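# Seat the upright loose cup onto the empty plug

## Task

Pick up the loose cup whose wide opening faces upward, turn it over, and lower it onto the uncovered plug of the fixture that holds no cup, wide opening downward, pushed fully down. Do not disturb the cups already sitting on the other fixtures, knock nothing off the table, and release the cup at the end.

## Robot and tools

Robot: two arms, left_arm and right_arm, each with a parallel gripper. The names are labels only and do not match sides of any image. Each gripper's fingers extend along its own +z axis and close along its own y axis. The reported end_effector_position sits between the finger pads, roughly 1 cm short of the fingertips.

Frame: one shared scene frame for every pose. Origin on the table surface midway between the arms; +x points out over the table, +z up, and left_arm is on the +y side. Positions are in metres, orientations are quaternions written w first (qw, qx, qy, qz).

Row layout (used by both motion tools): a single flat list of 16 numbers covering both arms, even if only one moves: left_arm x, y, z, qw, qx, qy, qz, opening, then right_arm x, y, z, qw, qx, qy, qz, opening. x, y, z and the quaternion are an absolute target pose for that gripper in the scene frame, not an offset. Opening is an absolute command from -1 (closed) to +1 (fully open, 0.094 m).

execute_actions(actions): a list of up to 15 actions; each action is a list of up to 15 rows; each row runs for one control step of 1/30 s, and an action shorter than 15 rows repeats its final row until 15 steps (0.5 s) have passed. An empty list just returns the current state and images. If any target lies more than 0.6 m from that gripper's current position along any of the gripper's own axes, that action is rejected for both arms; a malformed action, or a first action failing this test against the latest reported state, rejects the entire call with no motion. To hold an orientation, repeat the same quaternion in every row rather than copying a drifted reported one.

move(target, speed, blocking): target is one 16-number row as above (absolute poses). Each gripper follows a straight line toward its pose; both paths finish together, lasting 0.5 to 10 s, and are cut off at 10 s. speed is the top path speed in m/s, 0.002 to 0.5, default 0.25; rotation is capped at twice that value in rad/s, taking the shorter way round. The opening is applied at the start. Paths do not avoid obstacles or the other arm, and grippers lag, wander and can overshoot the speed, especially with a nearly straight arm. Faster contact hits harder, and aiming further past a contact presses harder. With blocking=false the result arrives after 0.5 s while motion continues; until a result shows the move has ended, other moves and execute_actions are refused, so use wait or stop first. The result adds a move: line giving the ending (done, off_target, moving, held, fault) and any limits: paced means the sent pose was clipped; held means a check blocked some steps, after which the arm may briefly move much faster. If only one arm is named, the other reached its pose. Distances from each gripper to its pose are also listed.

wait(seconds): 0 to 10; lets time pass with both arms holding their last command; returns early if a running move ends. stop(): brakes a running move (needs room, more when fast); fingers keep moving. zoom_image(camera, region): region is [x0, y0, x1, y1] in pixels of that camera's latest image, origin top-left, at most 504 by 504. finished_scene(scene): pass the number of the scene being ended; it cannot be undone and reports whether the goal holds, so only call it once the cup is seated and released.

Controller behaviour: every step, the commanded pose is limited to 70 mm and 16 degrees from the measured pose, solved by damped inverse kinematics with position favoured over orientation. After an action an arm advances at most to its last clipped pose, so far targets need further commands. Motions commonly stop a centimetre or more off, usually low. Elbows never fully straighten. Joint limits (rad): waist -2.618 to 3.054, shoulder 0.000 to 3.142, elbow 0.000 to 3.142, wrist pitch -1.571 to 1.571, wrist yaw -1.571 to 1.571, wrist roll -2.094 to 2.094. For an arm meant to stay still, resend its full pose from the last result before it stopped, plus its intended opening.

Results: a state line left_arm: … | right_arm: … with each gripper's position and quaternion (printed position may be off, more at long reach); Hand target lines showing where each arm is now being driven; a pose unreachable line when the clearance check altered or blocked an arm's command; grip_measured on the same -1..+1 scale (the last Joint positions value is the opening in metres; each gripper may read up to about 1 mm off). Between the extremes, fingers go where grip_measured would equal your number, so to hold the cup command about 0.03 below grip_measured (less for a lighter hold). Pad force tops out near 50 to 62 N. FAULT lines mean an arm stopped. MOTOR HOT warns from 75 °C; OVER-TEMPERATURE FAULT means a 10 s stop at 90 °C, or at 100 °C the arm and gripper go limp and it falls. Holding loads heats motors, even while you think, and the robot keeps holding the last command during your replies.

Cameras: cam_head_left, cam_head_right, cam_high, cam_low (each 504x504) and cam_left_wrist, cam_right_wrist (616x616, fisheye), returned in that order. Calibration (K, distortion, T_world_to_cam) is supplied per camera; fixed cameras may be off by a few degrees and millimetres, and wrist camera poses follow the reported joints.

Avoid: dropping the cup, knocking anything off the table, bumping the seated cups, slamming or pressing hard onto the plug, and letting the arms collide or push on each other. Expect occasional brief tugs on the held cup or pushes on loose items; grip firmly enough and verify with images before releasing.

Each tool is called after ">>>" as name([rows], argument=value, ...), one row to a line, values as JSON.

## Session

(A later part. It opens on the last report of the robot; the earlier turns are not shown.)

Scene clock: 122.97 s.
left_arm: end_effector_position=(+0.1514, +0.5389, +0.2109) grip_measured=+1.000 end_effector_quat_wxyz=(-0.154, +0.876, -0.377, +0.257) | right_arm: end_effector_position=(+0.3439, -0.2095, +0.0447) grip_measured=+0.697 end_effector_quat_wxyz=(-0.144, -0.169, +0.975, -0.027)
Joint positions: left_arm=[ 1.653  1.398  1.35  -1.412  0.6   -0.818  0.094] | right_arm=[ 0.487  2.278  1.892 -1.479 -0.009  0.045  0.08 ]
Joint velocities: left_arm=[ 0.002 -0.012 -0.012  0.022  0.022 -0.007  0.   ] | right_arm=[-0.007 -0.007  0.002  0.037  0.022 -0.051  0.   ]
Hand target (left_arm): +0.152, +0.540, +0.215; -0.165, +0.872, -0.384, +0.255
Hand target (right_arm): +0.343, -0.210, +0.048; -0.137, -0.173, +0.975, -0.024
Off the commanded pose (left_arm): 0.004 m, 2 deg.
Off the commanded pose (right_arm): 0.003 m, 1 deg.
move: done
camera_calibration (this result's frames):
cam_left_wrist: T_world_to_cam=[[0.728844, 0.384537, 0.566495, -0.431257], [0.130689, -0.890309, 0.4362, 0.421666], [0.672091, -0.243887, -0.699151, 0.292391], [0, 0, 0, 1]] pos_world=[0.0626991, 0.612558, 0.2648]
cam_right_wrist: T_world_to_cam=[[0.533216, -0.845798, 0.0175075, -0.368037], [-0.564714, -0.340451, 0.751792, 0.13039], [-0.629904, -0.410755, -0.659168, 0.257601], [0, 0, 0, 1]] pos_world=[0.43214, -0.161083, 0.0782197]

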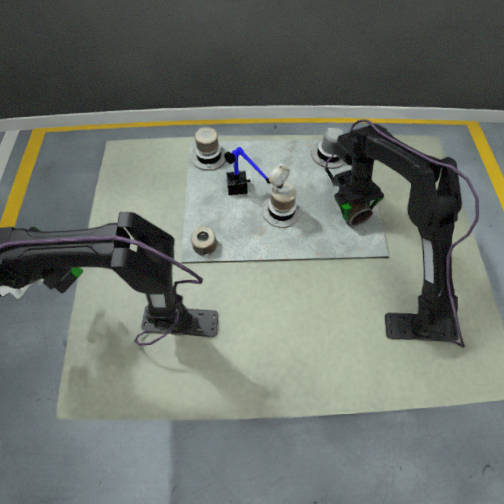

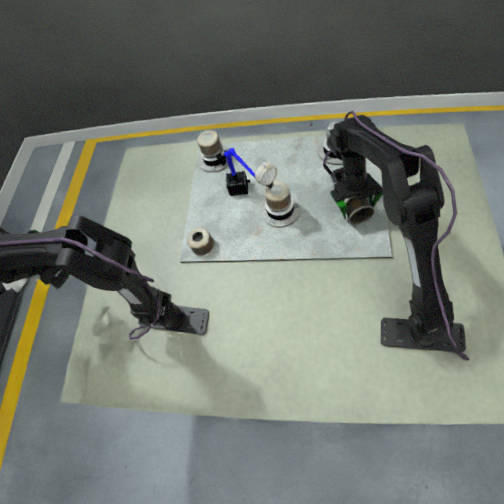

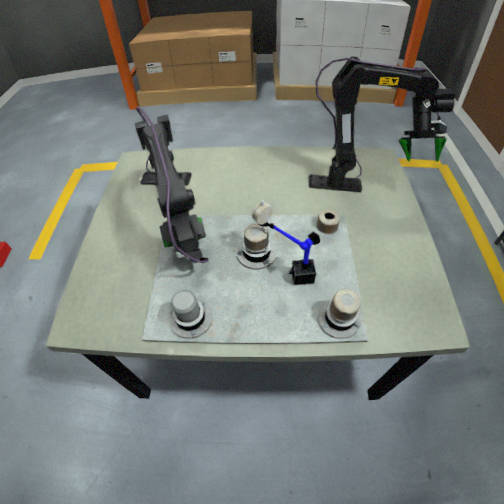

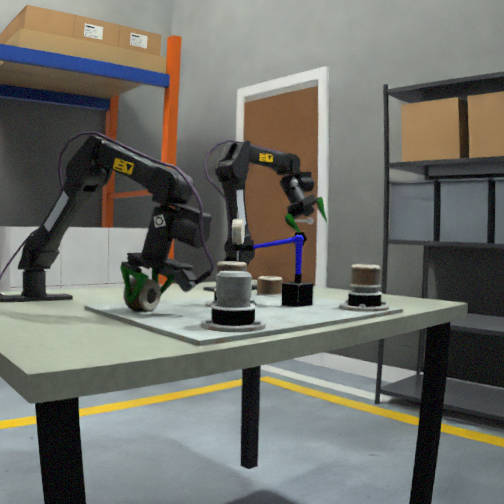

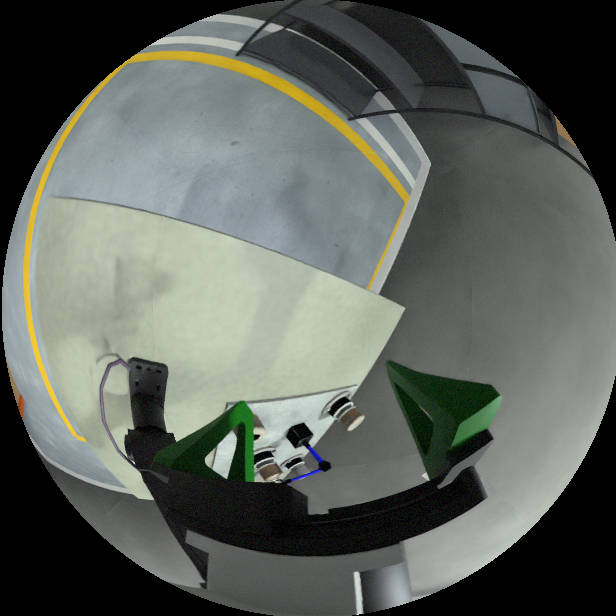

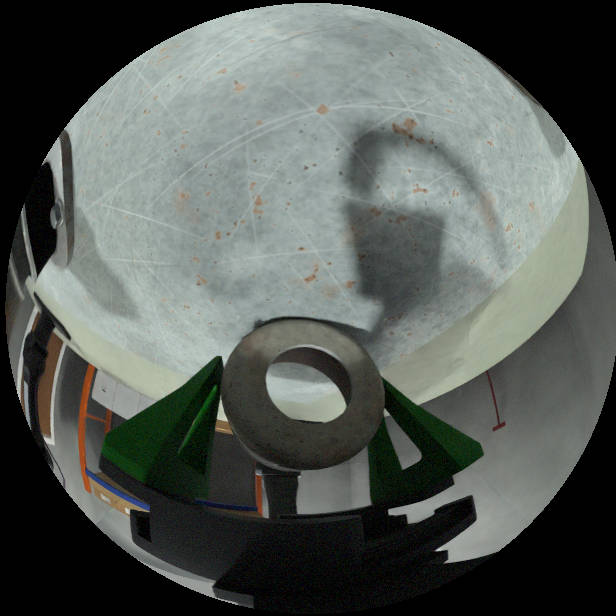

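>>> move(target=[0.152, 0.540, 0.215, -0.165, 0.872, -0.384, 0.255, 1, 0.334, -0.2135, 0.044, -0.1371, -0.1724, 0.9752, -0.0242, 0.70], speed=0.1)

>>> execute_actions([
  [[0.152, 0.540, 0.215, -0.165, 0.872, -0.384, 0.255, 1, 0.334, -0.2135, 0.044, -0.1371, -0.1724, 0.9752, -0.0242, 0.38]],
  [[0.152, 0.540, 0.215, -0.165, 0.872, -0.384, 0.255, 1, 0.334, -0.2135, 0.044, -0.1371, -0.1724, 0.9752, -0.0242, 0.38]],
])

Scene clock: 124.50 s.
left_arm: end_effector_position=(+0.1514, +0.5389, +0.2109) grip_measured=+1.000 end_effector_quat_wxyz=(-0.154, +0.876, -0.377, +0.257) | right_arm: end_effector_position=(+0.3348, -0.2132, +0.0405) grip_measured=+0.697 end_effector_quat_wxyz=(-0.145, -0.169, +0.974, -0.028)
Joint positions: left_arm=[ 1.653  1.398  1.35  -1.412  0.6   -0.819  0.094] | right_arm=[ 0.487  2.241  1.811 -1.438 -0.009  0.045  0.08 ]
Joint velocities: left_arm=[-0.002  0.002  0.007 -0.007 -0.037  0.022  0.   ] | right_arm=[-0.017  0.012 -0.007 -0.066  0.066 -0.037 -0.   ]
Hand target (left_arm): +0.152, +0.540, +0.215; -0.165, +0.872, -0.384, +0.255
Hand target (right_arm): +0.334, -0.214, +0.044; -0.137, -0.172, +0.975, -0.024
Off the commanded pose (left_arm): 0.004 m, 2 deg.
Off the commanded pose (right_arm): 0.004 m, 1 deg.
move: done
camera_calibration (this result's frames):
cam_left_wrist: T_world_to_cam=[[0.728707, 0.384888, 0.566433, -0.431413], [0.130954, -0.890174, 0.436396, 0.421512], [0.672188, -0.243828, -0.699079, 0.292329], [0, 0, 0, 1]] pos_world=[0.0626745, 0.612542, 0.264782]
cam_right_wrist: T_world_to_cam=[[0.533247, -0.845785, 0.0171806, -0.366265], [-0.563387, -0.339905, 0.753034, 0.126744], [-0.631065, -0.411232, -0.657757, 0.247759], [0, 0, 0, 1]] pos_world=[0.423067, -0.164814, 0.0738157]

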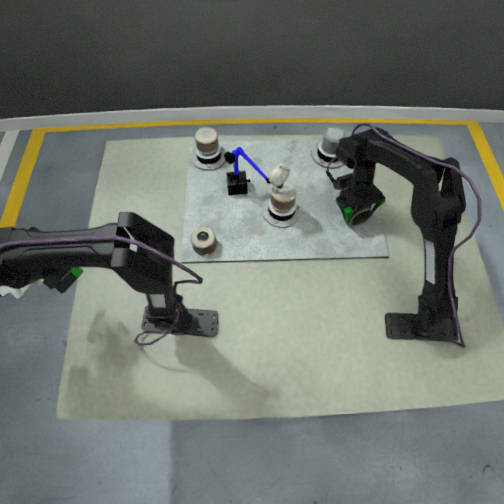

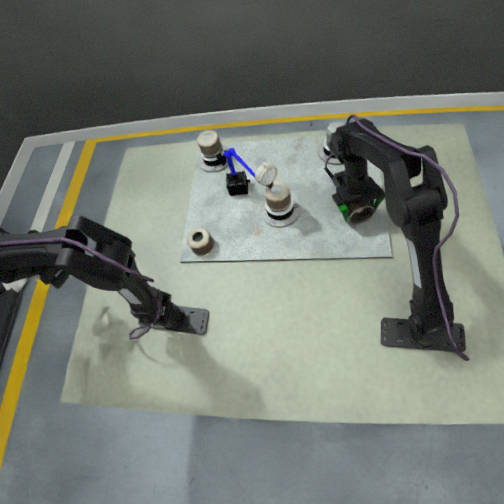

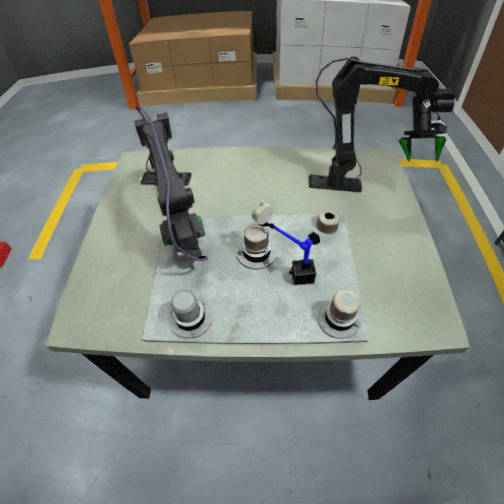

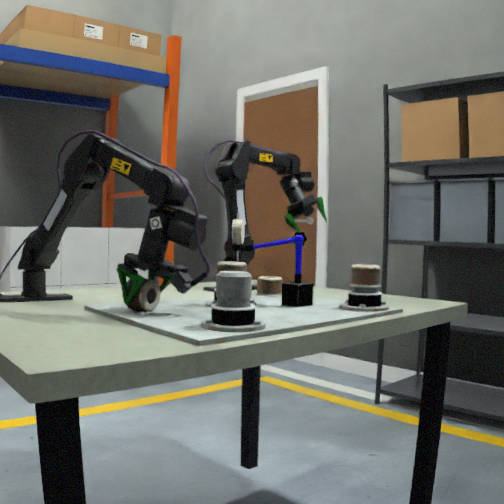

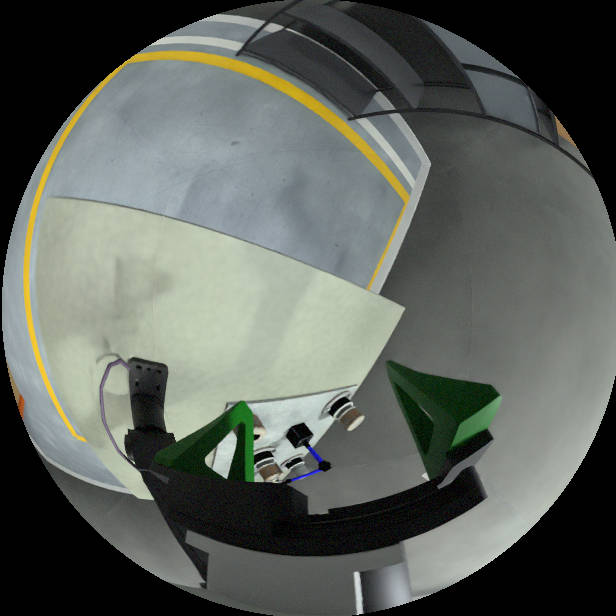

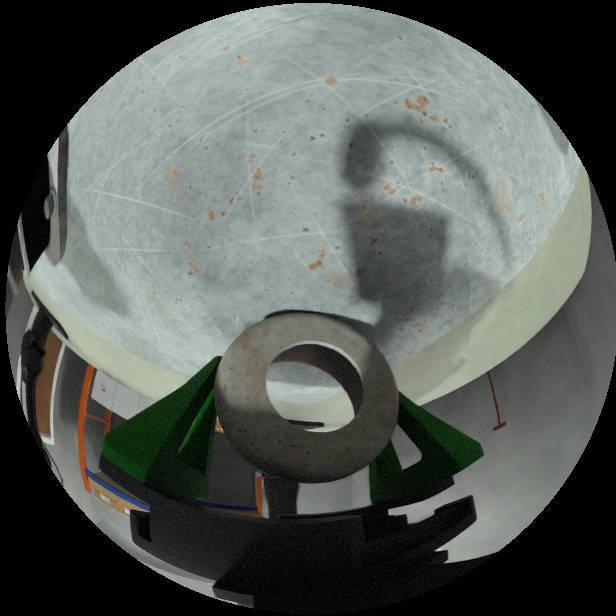

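Scene clock: 125.50 s.
left_arm: end_effector_position=(+0.1514, +0.5389, +0.2109) grip_measured=+1.000 end_effector_quat_wxyz=(-0.154, +0.876, -0.377, +0.257) | right_arm: end_effector_position=(+0.3352, -0.2131, +0.0404) grip_measured=+0.478 end_effector_quat_wxyz=(-0.144, -0.170, +0.975, -0.028)
Joint positions: left_arm=[ 1.653  1.398  1.35  -1.412  0.6   -0.818  0.094] | right_arm=[ 0.487  2.241  1.811 -1.436 -0.008  0.044  0.069]
Joint velocities: left_arm=[ 0.007  0.022 -0.022 -0.037  0.007 -0.007  0.   ] | right_arm=[-0.007  0.012 -0.007  0.022 -0.007  0.037 -0.001]
Hand target (left_arm): +0.152, +0.540, +0.215; -0.165, +0.872, -0.384, +0.255
Hand target (right_arm): +0.334, -0.214, +0.044; -0.137, -0.172, +0.975, -0.024
Off the commanded pose (left_arm): 0.004 m, 2 deg.
Off the commanded pose (right_arm): 0.004 m, 1 deg.
camera_calibration (this result's frames):
cam_left_wrist: T_world_to_cam=[[0.728844, 0.384537, 0.566495, -0.431257], [0.130689, -0.890309, 0.4362, 0.421666], [0.672091, -0.243887, -0.699151, 0.292391], [0, 0, 0, 1]] pos_world=[0.0626991, 0.612558, 0.2648]
cam_right_wrist: T_world_to_cam=[[0.533617, -0.84554, 0.0177585, -0.366503], [-0.564627, -0.340544, 0.751815, 0.127465], [-0.629642, -0.411208, -0.659135, 0.247577], [0, 0, 0, 1]] pos_world=[0.423427, -0.164679, 0.0738649]

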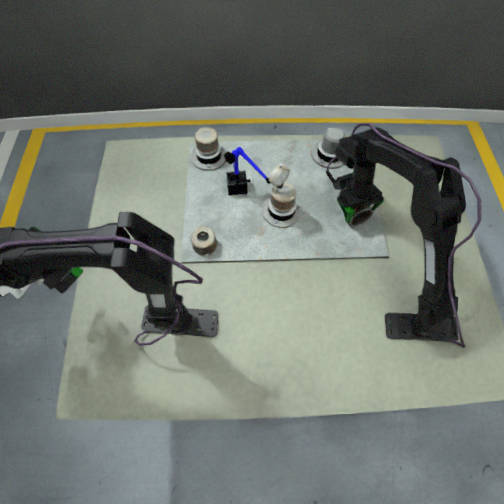

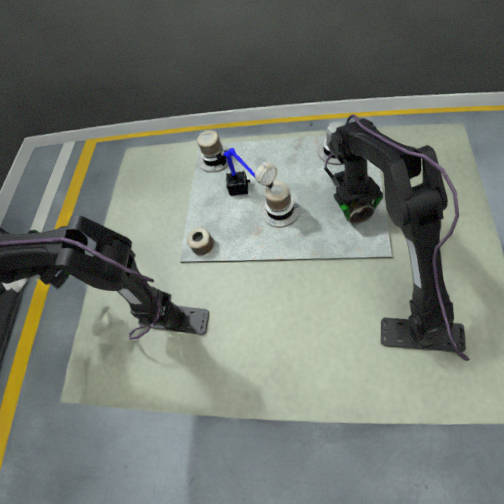

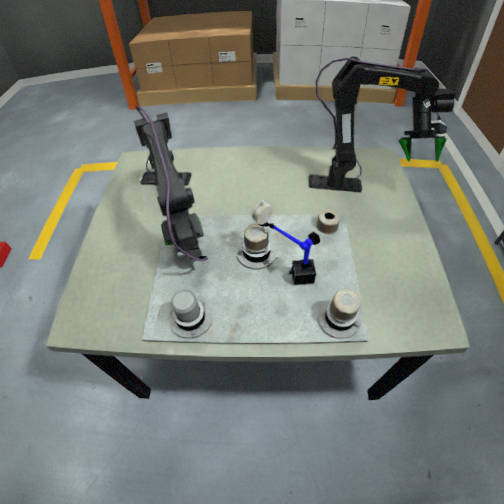

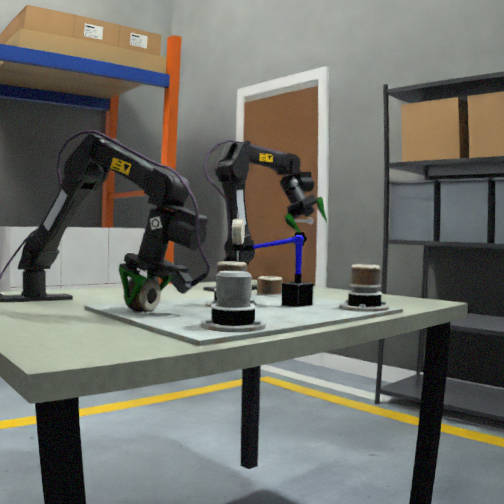

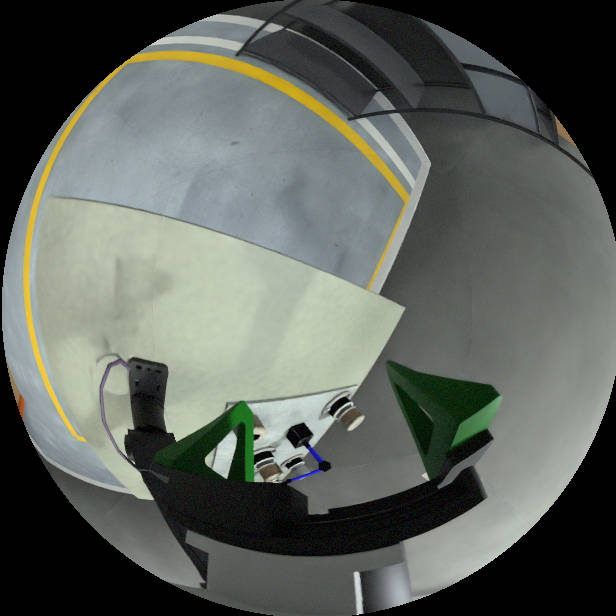

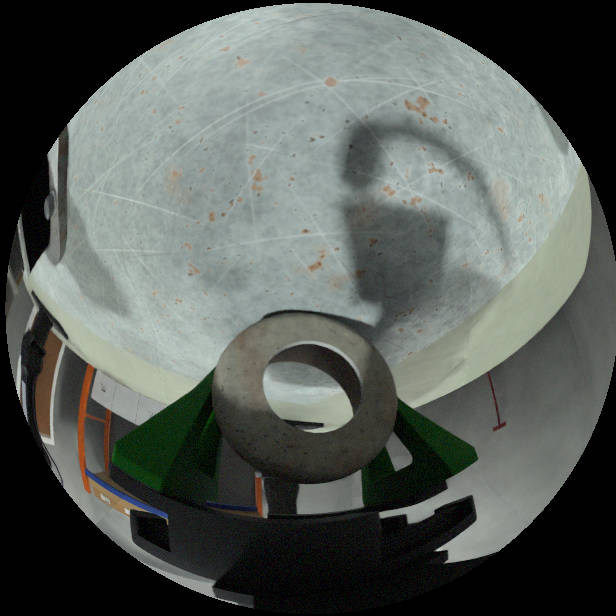

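>>> move(target=[0.152, 0.540, 0.215, -0.165, 0.872, -0.384, 0.255, 1, 0.48, -0.175, 0.225, 0.6088, -0.1178, 0.7792, 0.0920, 0.38], speed=0.35)

>>> move(target=[0.152, 0.540, 0.215, -0.165, 0.872, -0.384, 0.255, 1, 0.605, -0.160, 0.22, 0.6088, -0.1178, 0.7792, 0.0920, 0.38], speed=0.25)

Scene clock: 130.27 s.
left_arm: end_effector_position=(+0.1514, +0.5389, +0.2109) grip_measured=+1.000 end_effector_quat_wxyz=(-0.154, +0.876, -0.377, +0.257) | right_arm: end_effector_position=(+0.4738, -0.1699, +0.2065) grip_measured=+0.478 end_effector_quat_wxyz=(+0.580, -0.138, +0.798, +0.089)
Joint positions: left_arm=[ 1.653  1.398  1.35  -1.412  0.6   -0.819  0.094] | right_arm=[0.487 1.631 0.989 0.325 0.063 0.002 0.069]
Joint velocities: left_arm=[-0.027  0.002 -0.002  0.007  0.007 -0.051  0.   ] | right_arm=[ 0.007 -0.012 -0.002  0.022  0.007 -0.007  0.   ]
Hand target (left_arm): +0.152, +0.540, +0.215; -0.165, +0.872, -0.384, +0.255
Hand target (right_arm): +0.478, -0.173, +0.225; +0.609, -0.130, +0.777, +0.087
Off the commanded pose (left_arm): 0.004 m, 2 deg.
Off the commanded pose (right_arm): 0.020 m, 5 deg.
move: off_target (right_arm)
camera_calibration (this result's frames):
cam_left_wrist: T_world_to_cam=[[0.728707, 0.384888, 0.566433, -0.431413], [0.130954, -0.890174, 0.436396, 0.421512], [0.672188, -0.243828, -0.699079, 0.292329], [0, 0, 0, 1]] pos_world=[0.0626745, 0.612542, 0.264782]
cam_right_wrist: T_world_to_cam=[[0.306852, -0.922722, 0.233294, -0.356988], [-0.676711, -0.383883, -0.628248, 0.426234], [0.669256, 0.0349065, -0.742211, -0.0604016], [0, 0, 0, 1]] pos_world=[0.438404, -0.163669, 0.306233]

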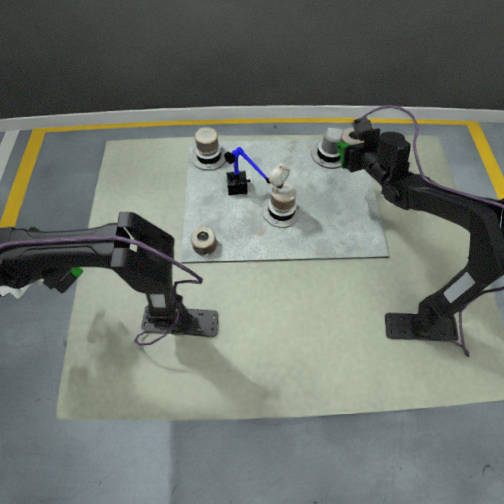

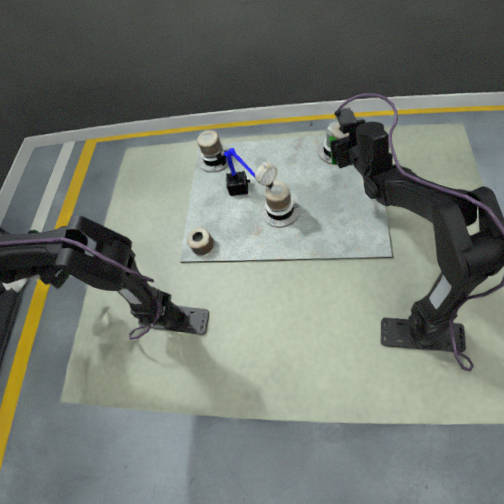

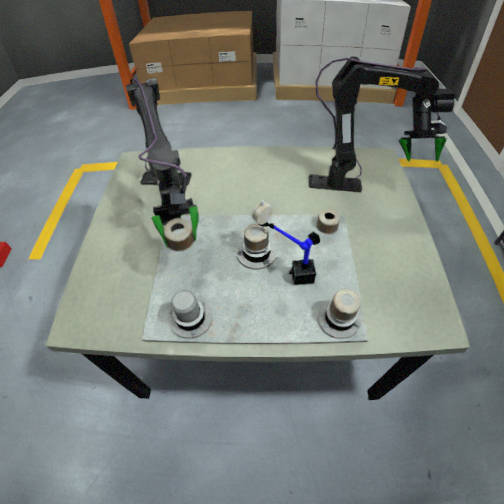

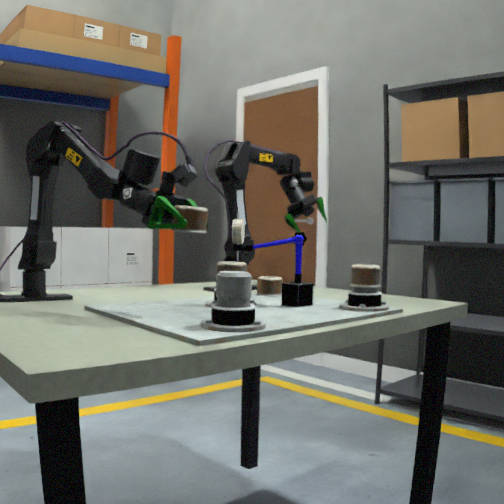

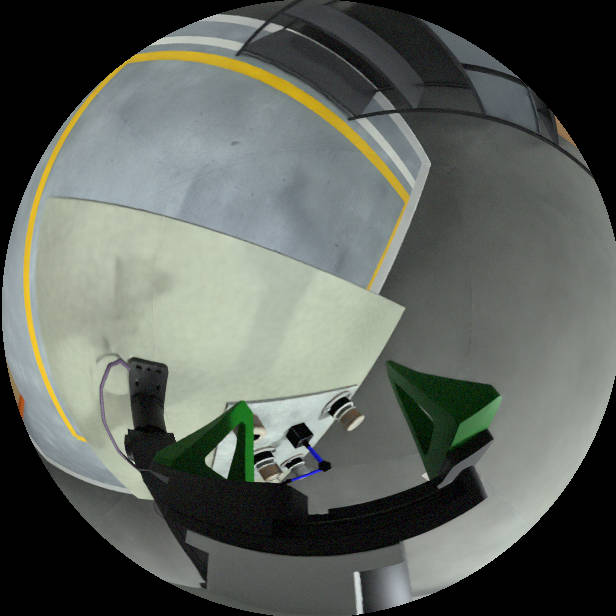

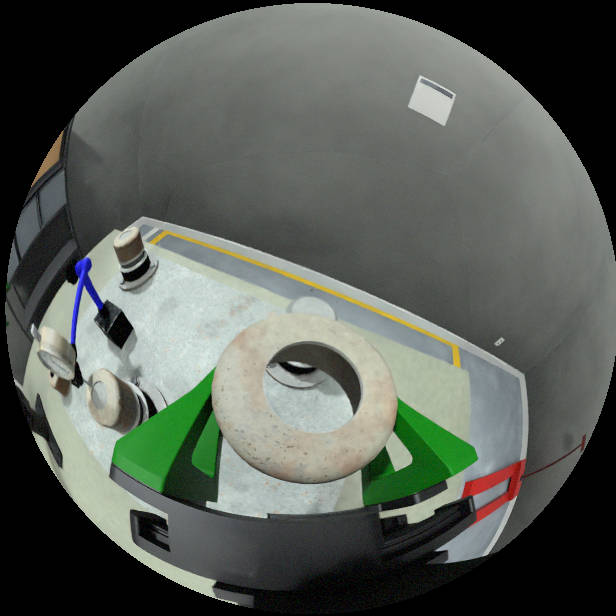

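Scene clock: 131.43 s.
left_arm: end_effector_position=(+0.1514, +0.5389, +0.2109) grip_measured=+1.000 end_effector_quat_wxyz=(-0.154, +0.876, -0.377, +0.257) | right_arm: end_effector_position=(+0.5930, -0.1610, +0.1780) grip_measured=+0.478 end_effector_quat_wxyz=(+0.568, -0.122, +0.810, +0.081)
Joint positions: left_arm=[ 1.653  1.398  1.35  -1.412  0.6   -0.818  0.094] | right_arm=[0.417 2.08  1.492 0.238 0.027 0.002 0.069]
Joint velocities: left_arm=[-0.002 -0.002 -0.002  0.007 -0.037 -0.022  0.   ] | right_arm=[-0.002  0.007 -0.002 -0.007  0.081  0.007  0.   ]
Hand target (left_arm): +0.152, +0.540, +0.215; -0.165, +0.872, -0.384, +0.255
Hand target (right_arm): +0.602, -0.159, +0.221; +0.609, -0.118, +0.779, +0.091
Off the commanded pose (left_arm): 0.004 m, 2 deg.
Off the commanded pose (right_arm): 0.044 m, 6 deg.
move: off_target (right_arm)
camera_calibration (this result's frames):
cam_left_wrist: T_world_to_cam=[[0.728844, 0.384537, 0.566495, -0.431257], [0.130689, -0.890309, 0.4362, 0.421666], [0.672091, -0.243887, -0.699151, 0.292391], [0, 0, 0, 1]] pos_world=[0.0626991, 0.612558, 0.2648]
cam_right_wrist: T_world_to_cam=[[0.281272, -0.933276, 0.223342, -0.363556], [-0.712125, -0.359002, -0.603321, 0.513002], [0.643245, 0.0106505, -0.765586, -0.146004], [0, 0, 0, 1]] pos_world=[0.561495, -0.153574, 0.278923]

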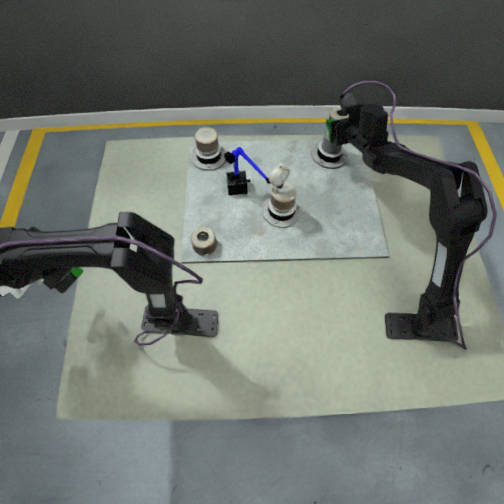

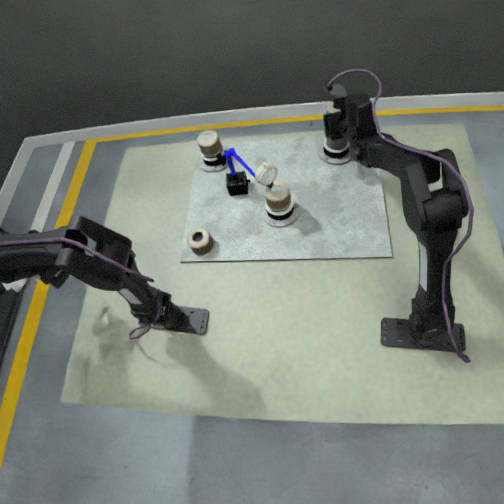

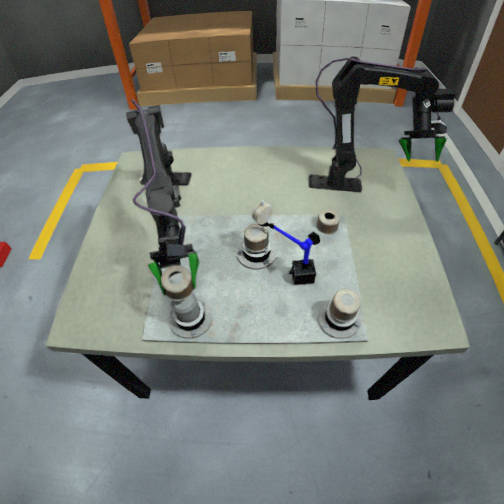

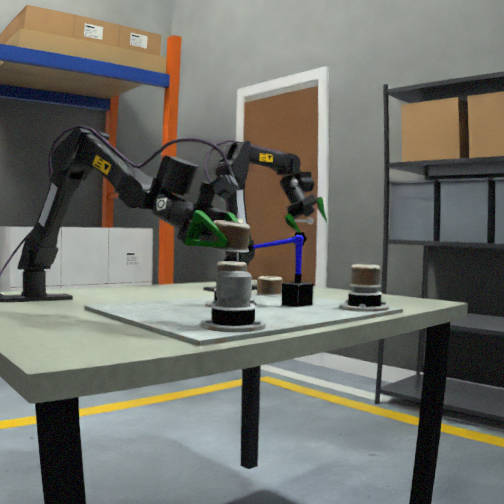

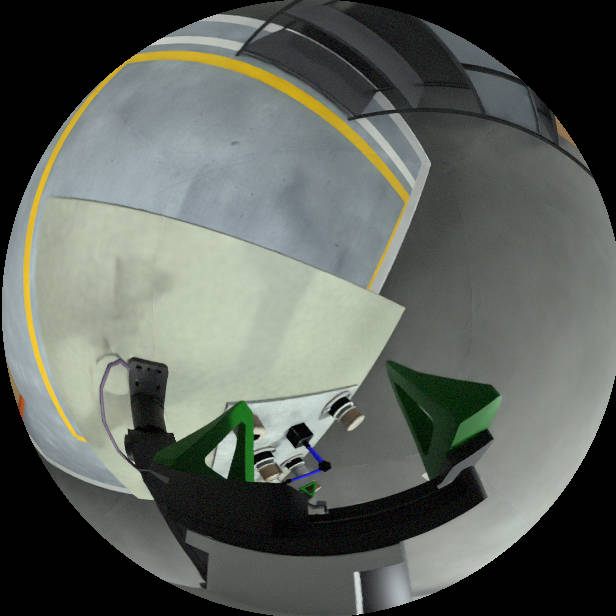

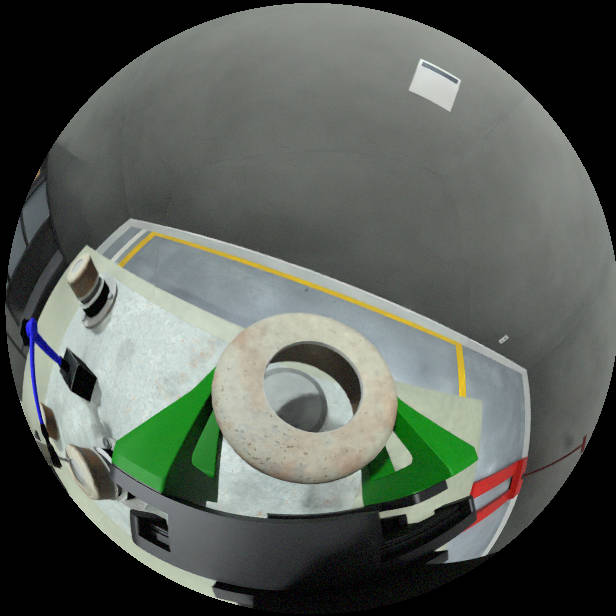

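>>> zoom_image(camera="cam_low", region=[160, 190, 310, 340])

>>> zoom_image(camera="cam_high", region=[125, 235, 245, 345])

>>> zoom_image(camera="cam_head_left", region=[290, 80, 410, 180])

Region (160, 190, 310, 340) of cam_low's 504x504 image, scaled by 3.360, with more detail than that image has.

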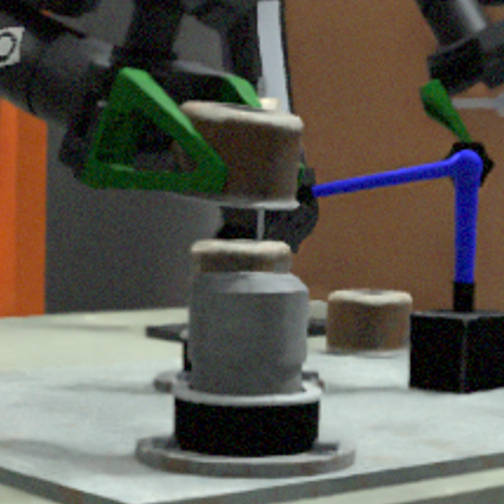

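Region (125, 235, 245, 345) of cam_high's 504x504 image, scaled by 4.200, with more detail than that image has; it fills the top 462 rows of this view, and the rest is white.

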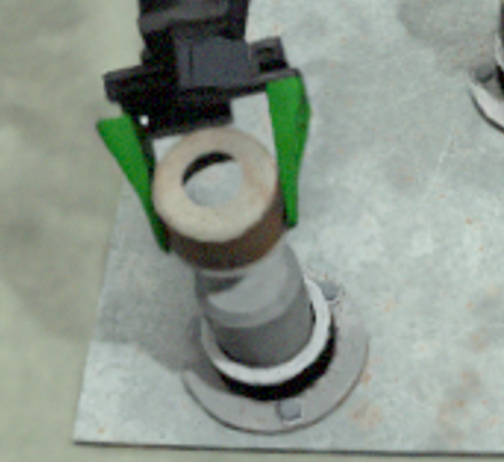

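Region (290, 80, 410, 180) of cam_head_left's 504x504 image, scaled by 4.200, with more detail than that image has.

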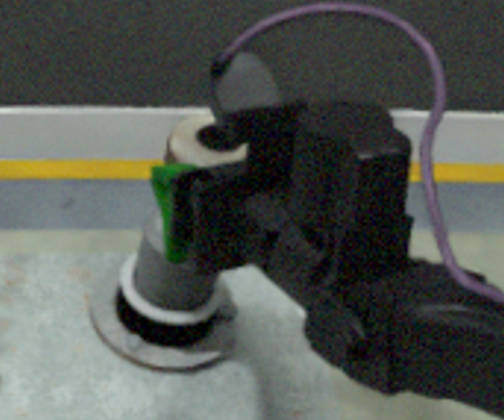

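>>> move(target=[0.152, 0.540, 0.215, -0.165, 0.872, -0.384, 0.255, 1, 0.611, -0.154, 0.192, 0.6422, -0.1136, 0.7519, 0.0971, 0.38], speed=0.1)

Scene clock: 135.97 s.
left_arm: end_effector_position=(+0.1514, +0.5389, +0.2109) grip_measured=+1.000 end_effector_quat_wxyz=(-0.154, +0.876, -0.377, +0.257) | right_arm: end_effector_position=(+0.6086, -0.1558, +0.1678) grip_measured=+0.478 end_effector_quat_wxyz=(+0.612, -0.116, +0.777, +0.089)
Joint positions: left_arm=[ 1.653  1.398  1.35  -1.412  0.6   -0.819  0.094] | right_arm=[0.417 2.165 1.469 0.458 0.026 0.002 0.069]
Joint velocities: left_arm=[ 0.002  0.002 -0.007 -0.007 -0.037  0.037  0.   ] | right_arm=[-0.007 -0.002  0.012  0.037 -0.051  0.037  0.   ]
Hand target (left_arm): +0.152, +0.540, +0.215; -0.165, +0.872, -0.384, +0.255
Hand target (right_arm): +0.610, -0.154, +0.192; +0.642, -0.114, +0.752, +0.095
Off the commanded pose (left_arm): 0.004 m, 2 deg.
Off the commanded pose (right_arm): 0.024 m, 5 deg.
move: off_target (right_arm)
camera_calibration (this result's frames):
cam_left_wrist: T_world_to_cam=[[0.728707, 0.384888, 0.566433, -0.431413], [0.130954, -0.890174, 0.436396, 0.421512], [0.672188, -0.243828, -0.699079, 0.292329], [0, 0, 0, 1]] pos_world=[0.0626745, 0.612542, 0.264782]
cam_right_wrist: T_world_to_cam=[[0.258133, -0.940976, 0.218932, -0.347172], [-0.643461, -0.336488, -0.687557, 0.495668], [0.720642, 0.0366073, -0.69234, -0.219161], [0, 0, 0, 1]] pos_world=[0.566496, -0.151872, 0.265072]

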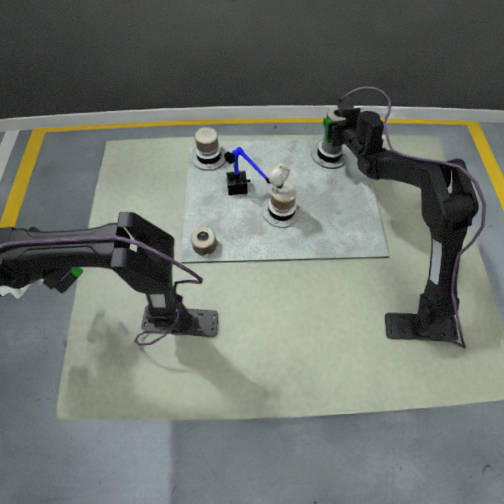

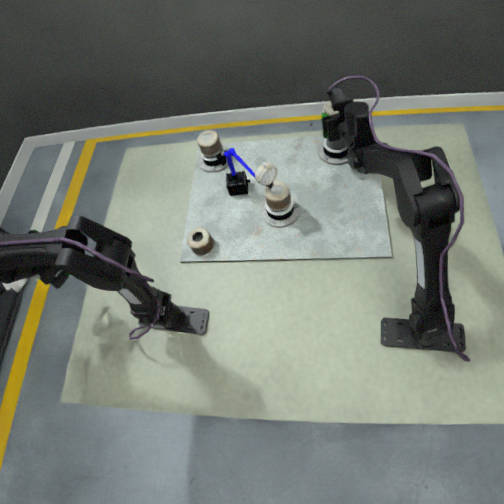

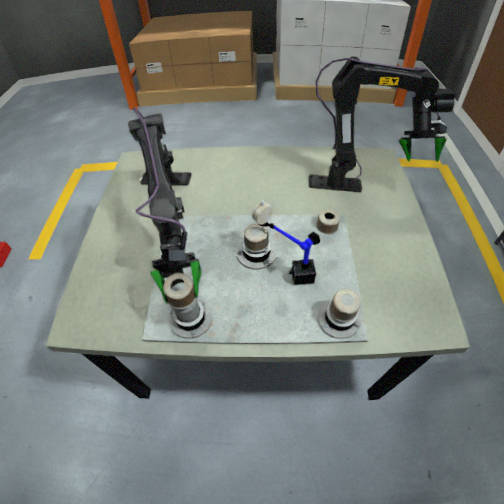

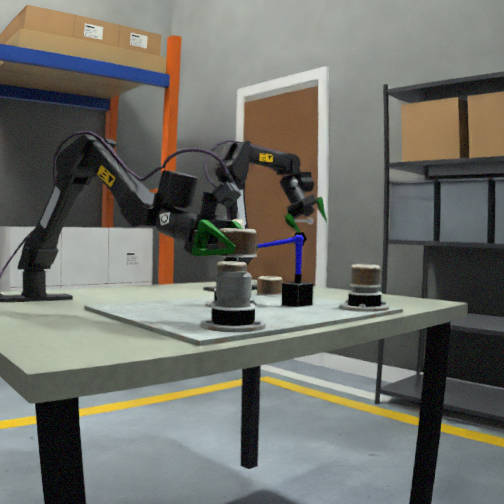

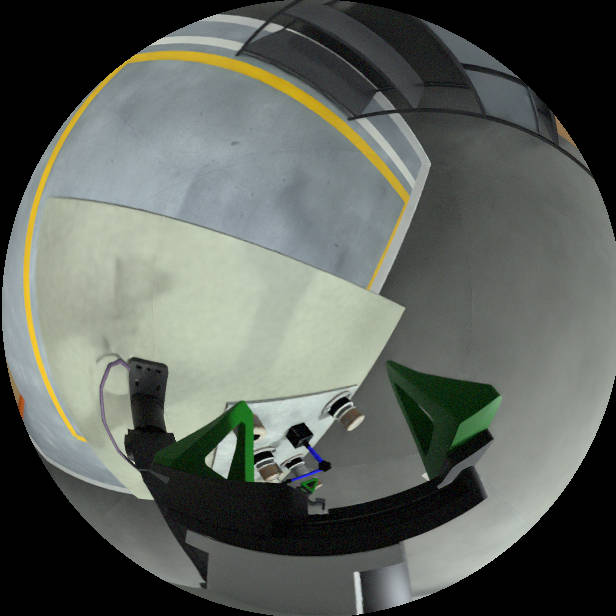

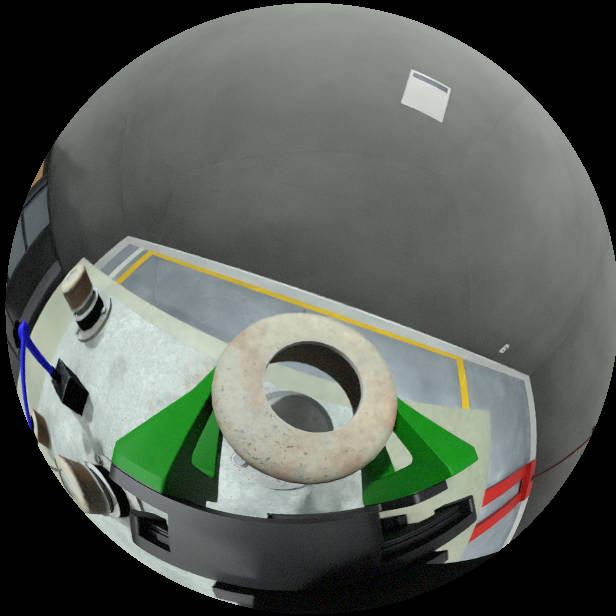

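>>> zoom_image(camera="cam_low", region=[160, 190, 310, 340])

>>> zoom_image(camera="cam_high", region=[125, 235, 245, 345])

Region (160, 190, 310, 340) of cam_low's 504x504 image, scaled by 3.360, with more detail than that image has.

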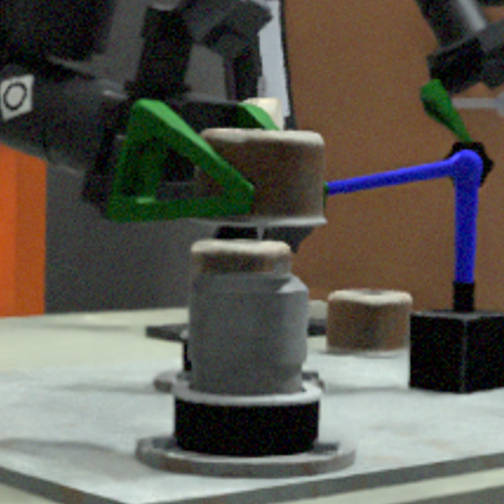

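Region (125, 235, 245, 345) of cam_high's 504x504 image, scaled by 4.200, with more detail than that image has; it fills the top 462 rows of this view, and the rest is white.

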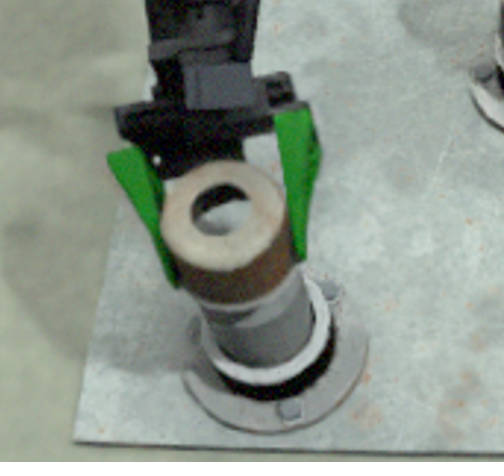

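>>> zoom_image(camera="cam_right_wrist", region=[190, 290, 430, 510])

>>> zoom_image(camera="cam_head_right", region=[290, 70, 410, 180])

Region (190, 290, 430, 510) of cam_right_wrist's 616x616 image, scaled by 2.100, with more detail than that image has; it fills the top 462 rows of this view, and the rest is white.

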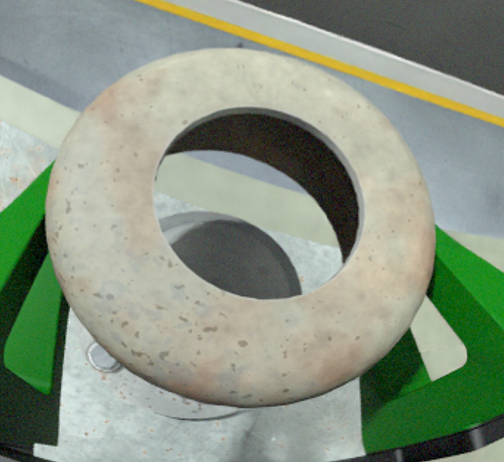

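Region (290, 70, 410, 180) of cam_head_right's 504x504 image, scaled by 4.200, with more detail than that image has; it fills the top 462 rows of this view, and the rest is white.

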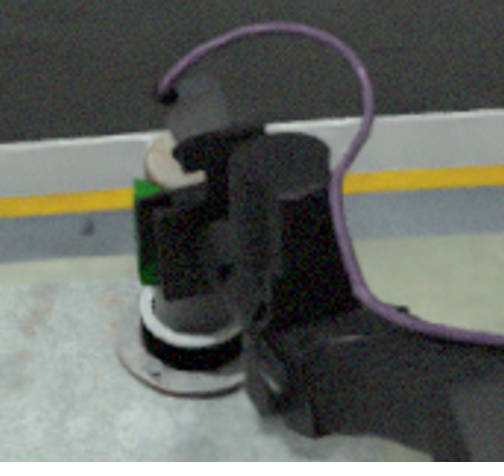

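>>> move(target=[0.152, 0.540, 0.215, -0.165, 0.872, -0.384, 0.255, 1, 0.602, -0.156, 0.172, 0.6422, -0.1136, 0.7519, 0.0971, 0.38], speed=0.08)

Scene clock: 141.97 s.
left_arm: end_effector_position=(+0.1514, +0.5389, +0.2109) grip_measured=+1.000 end_effector_quat_wxyz=(-0.154, +0.876, -0.377, +0.257) | right_arm: end_effector_position=(+0.5998, -0.1587, +0.1466) grip_measured=+0.478 end_effector_quat_wxyz=(+0.611, -0.116, +0.778, +0.089)
Joint positions: left_arm=[ 1.653  1.398  1.35  -1.412  0.6   -0.818  0.094] | right_arm=[0.417 2.172 1.387 0.545 0.026 0.002 0.069]
Joint velocities: left_arm=[-0.002 -0.007  0.002  0.037  0.007  0.007  0.   ] | right_arm=[-0.007 -0.002 -0.002  0.066 -0.022  0.007 -0.   ]
Hand target (left_arm): +0.152, +0.540, +0.215; -0.165, +0.872, -0.384, +0.255
Hand target (right_arm): +0.601, -0.156, +0.172; +0.642, -0.114, +0.752, +0.096
Off the commanded pose (left_arm): 0.004 m, 2 deg.
Off the commanded pose (right_arm): 0.026 m, 5 deg.
move: off_target (right_arm)
camera_calibration (this result's frames):
cam_left_wrist: T_world_to_cam=[[0.728844, 0.384537, 0.566495, -0.431257], [0.130689, -0.890309, 0.4362, 0.421666], [0.672091, -0.243887, -0.699151, 0.292391], [0, 0, 0, 1]] pos_world=[0.0626991, 0.612558, 0.2648]
cam_right_wrist: T_world_to_cam=[[0.258451, -0.940871, 0.219009, -0.343171], [-0.644456, -0.336817, -0.686462, 0.474832], [0.719638, 0.036275, -0.693401, -0.226756], [0, 0, 0, 1]] pos_world=[0.557884, -0.154722, 0.243879]

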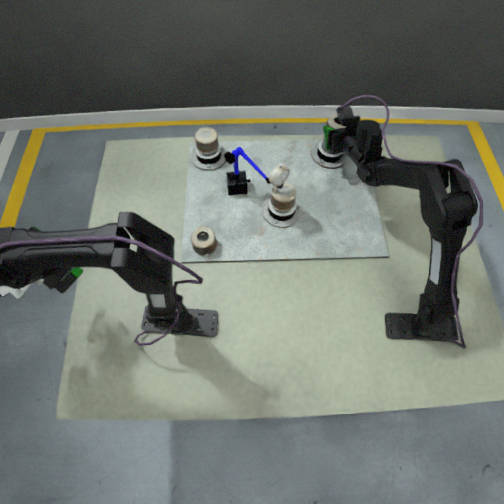

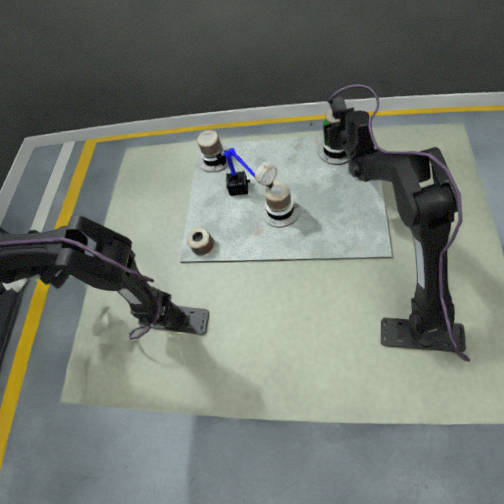

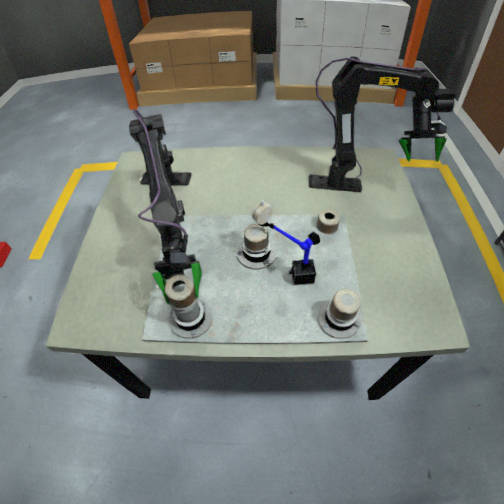

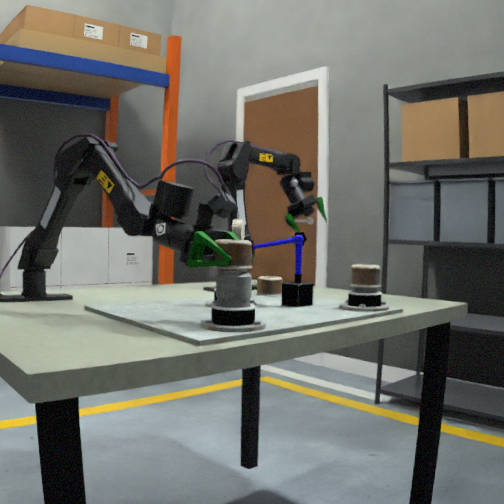

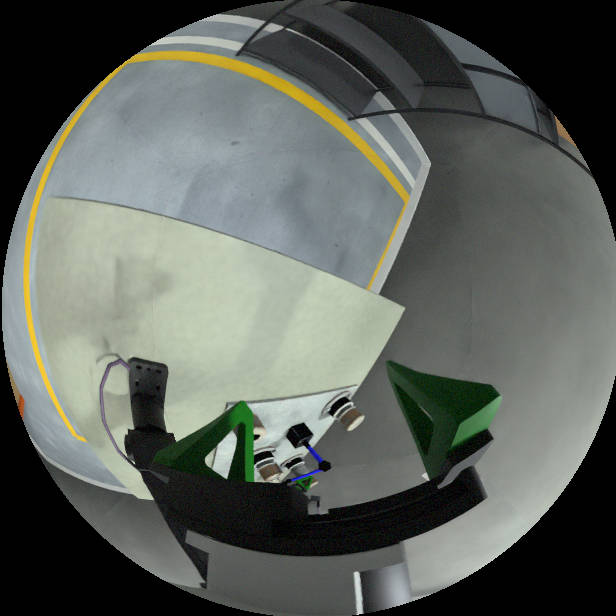

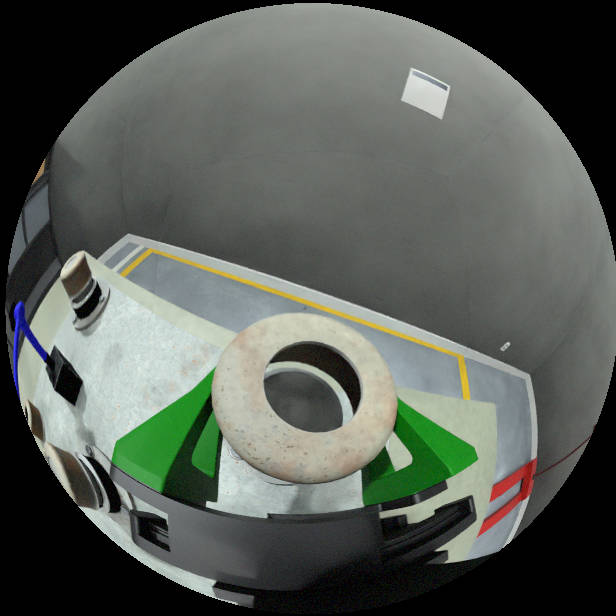

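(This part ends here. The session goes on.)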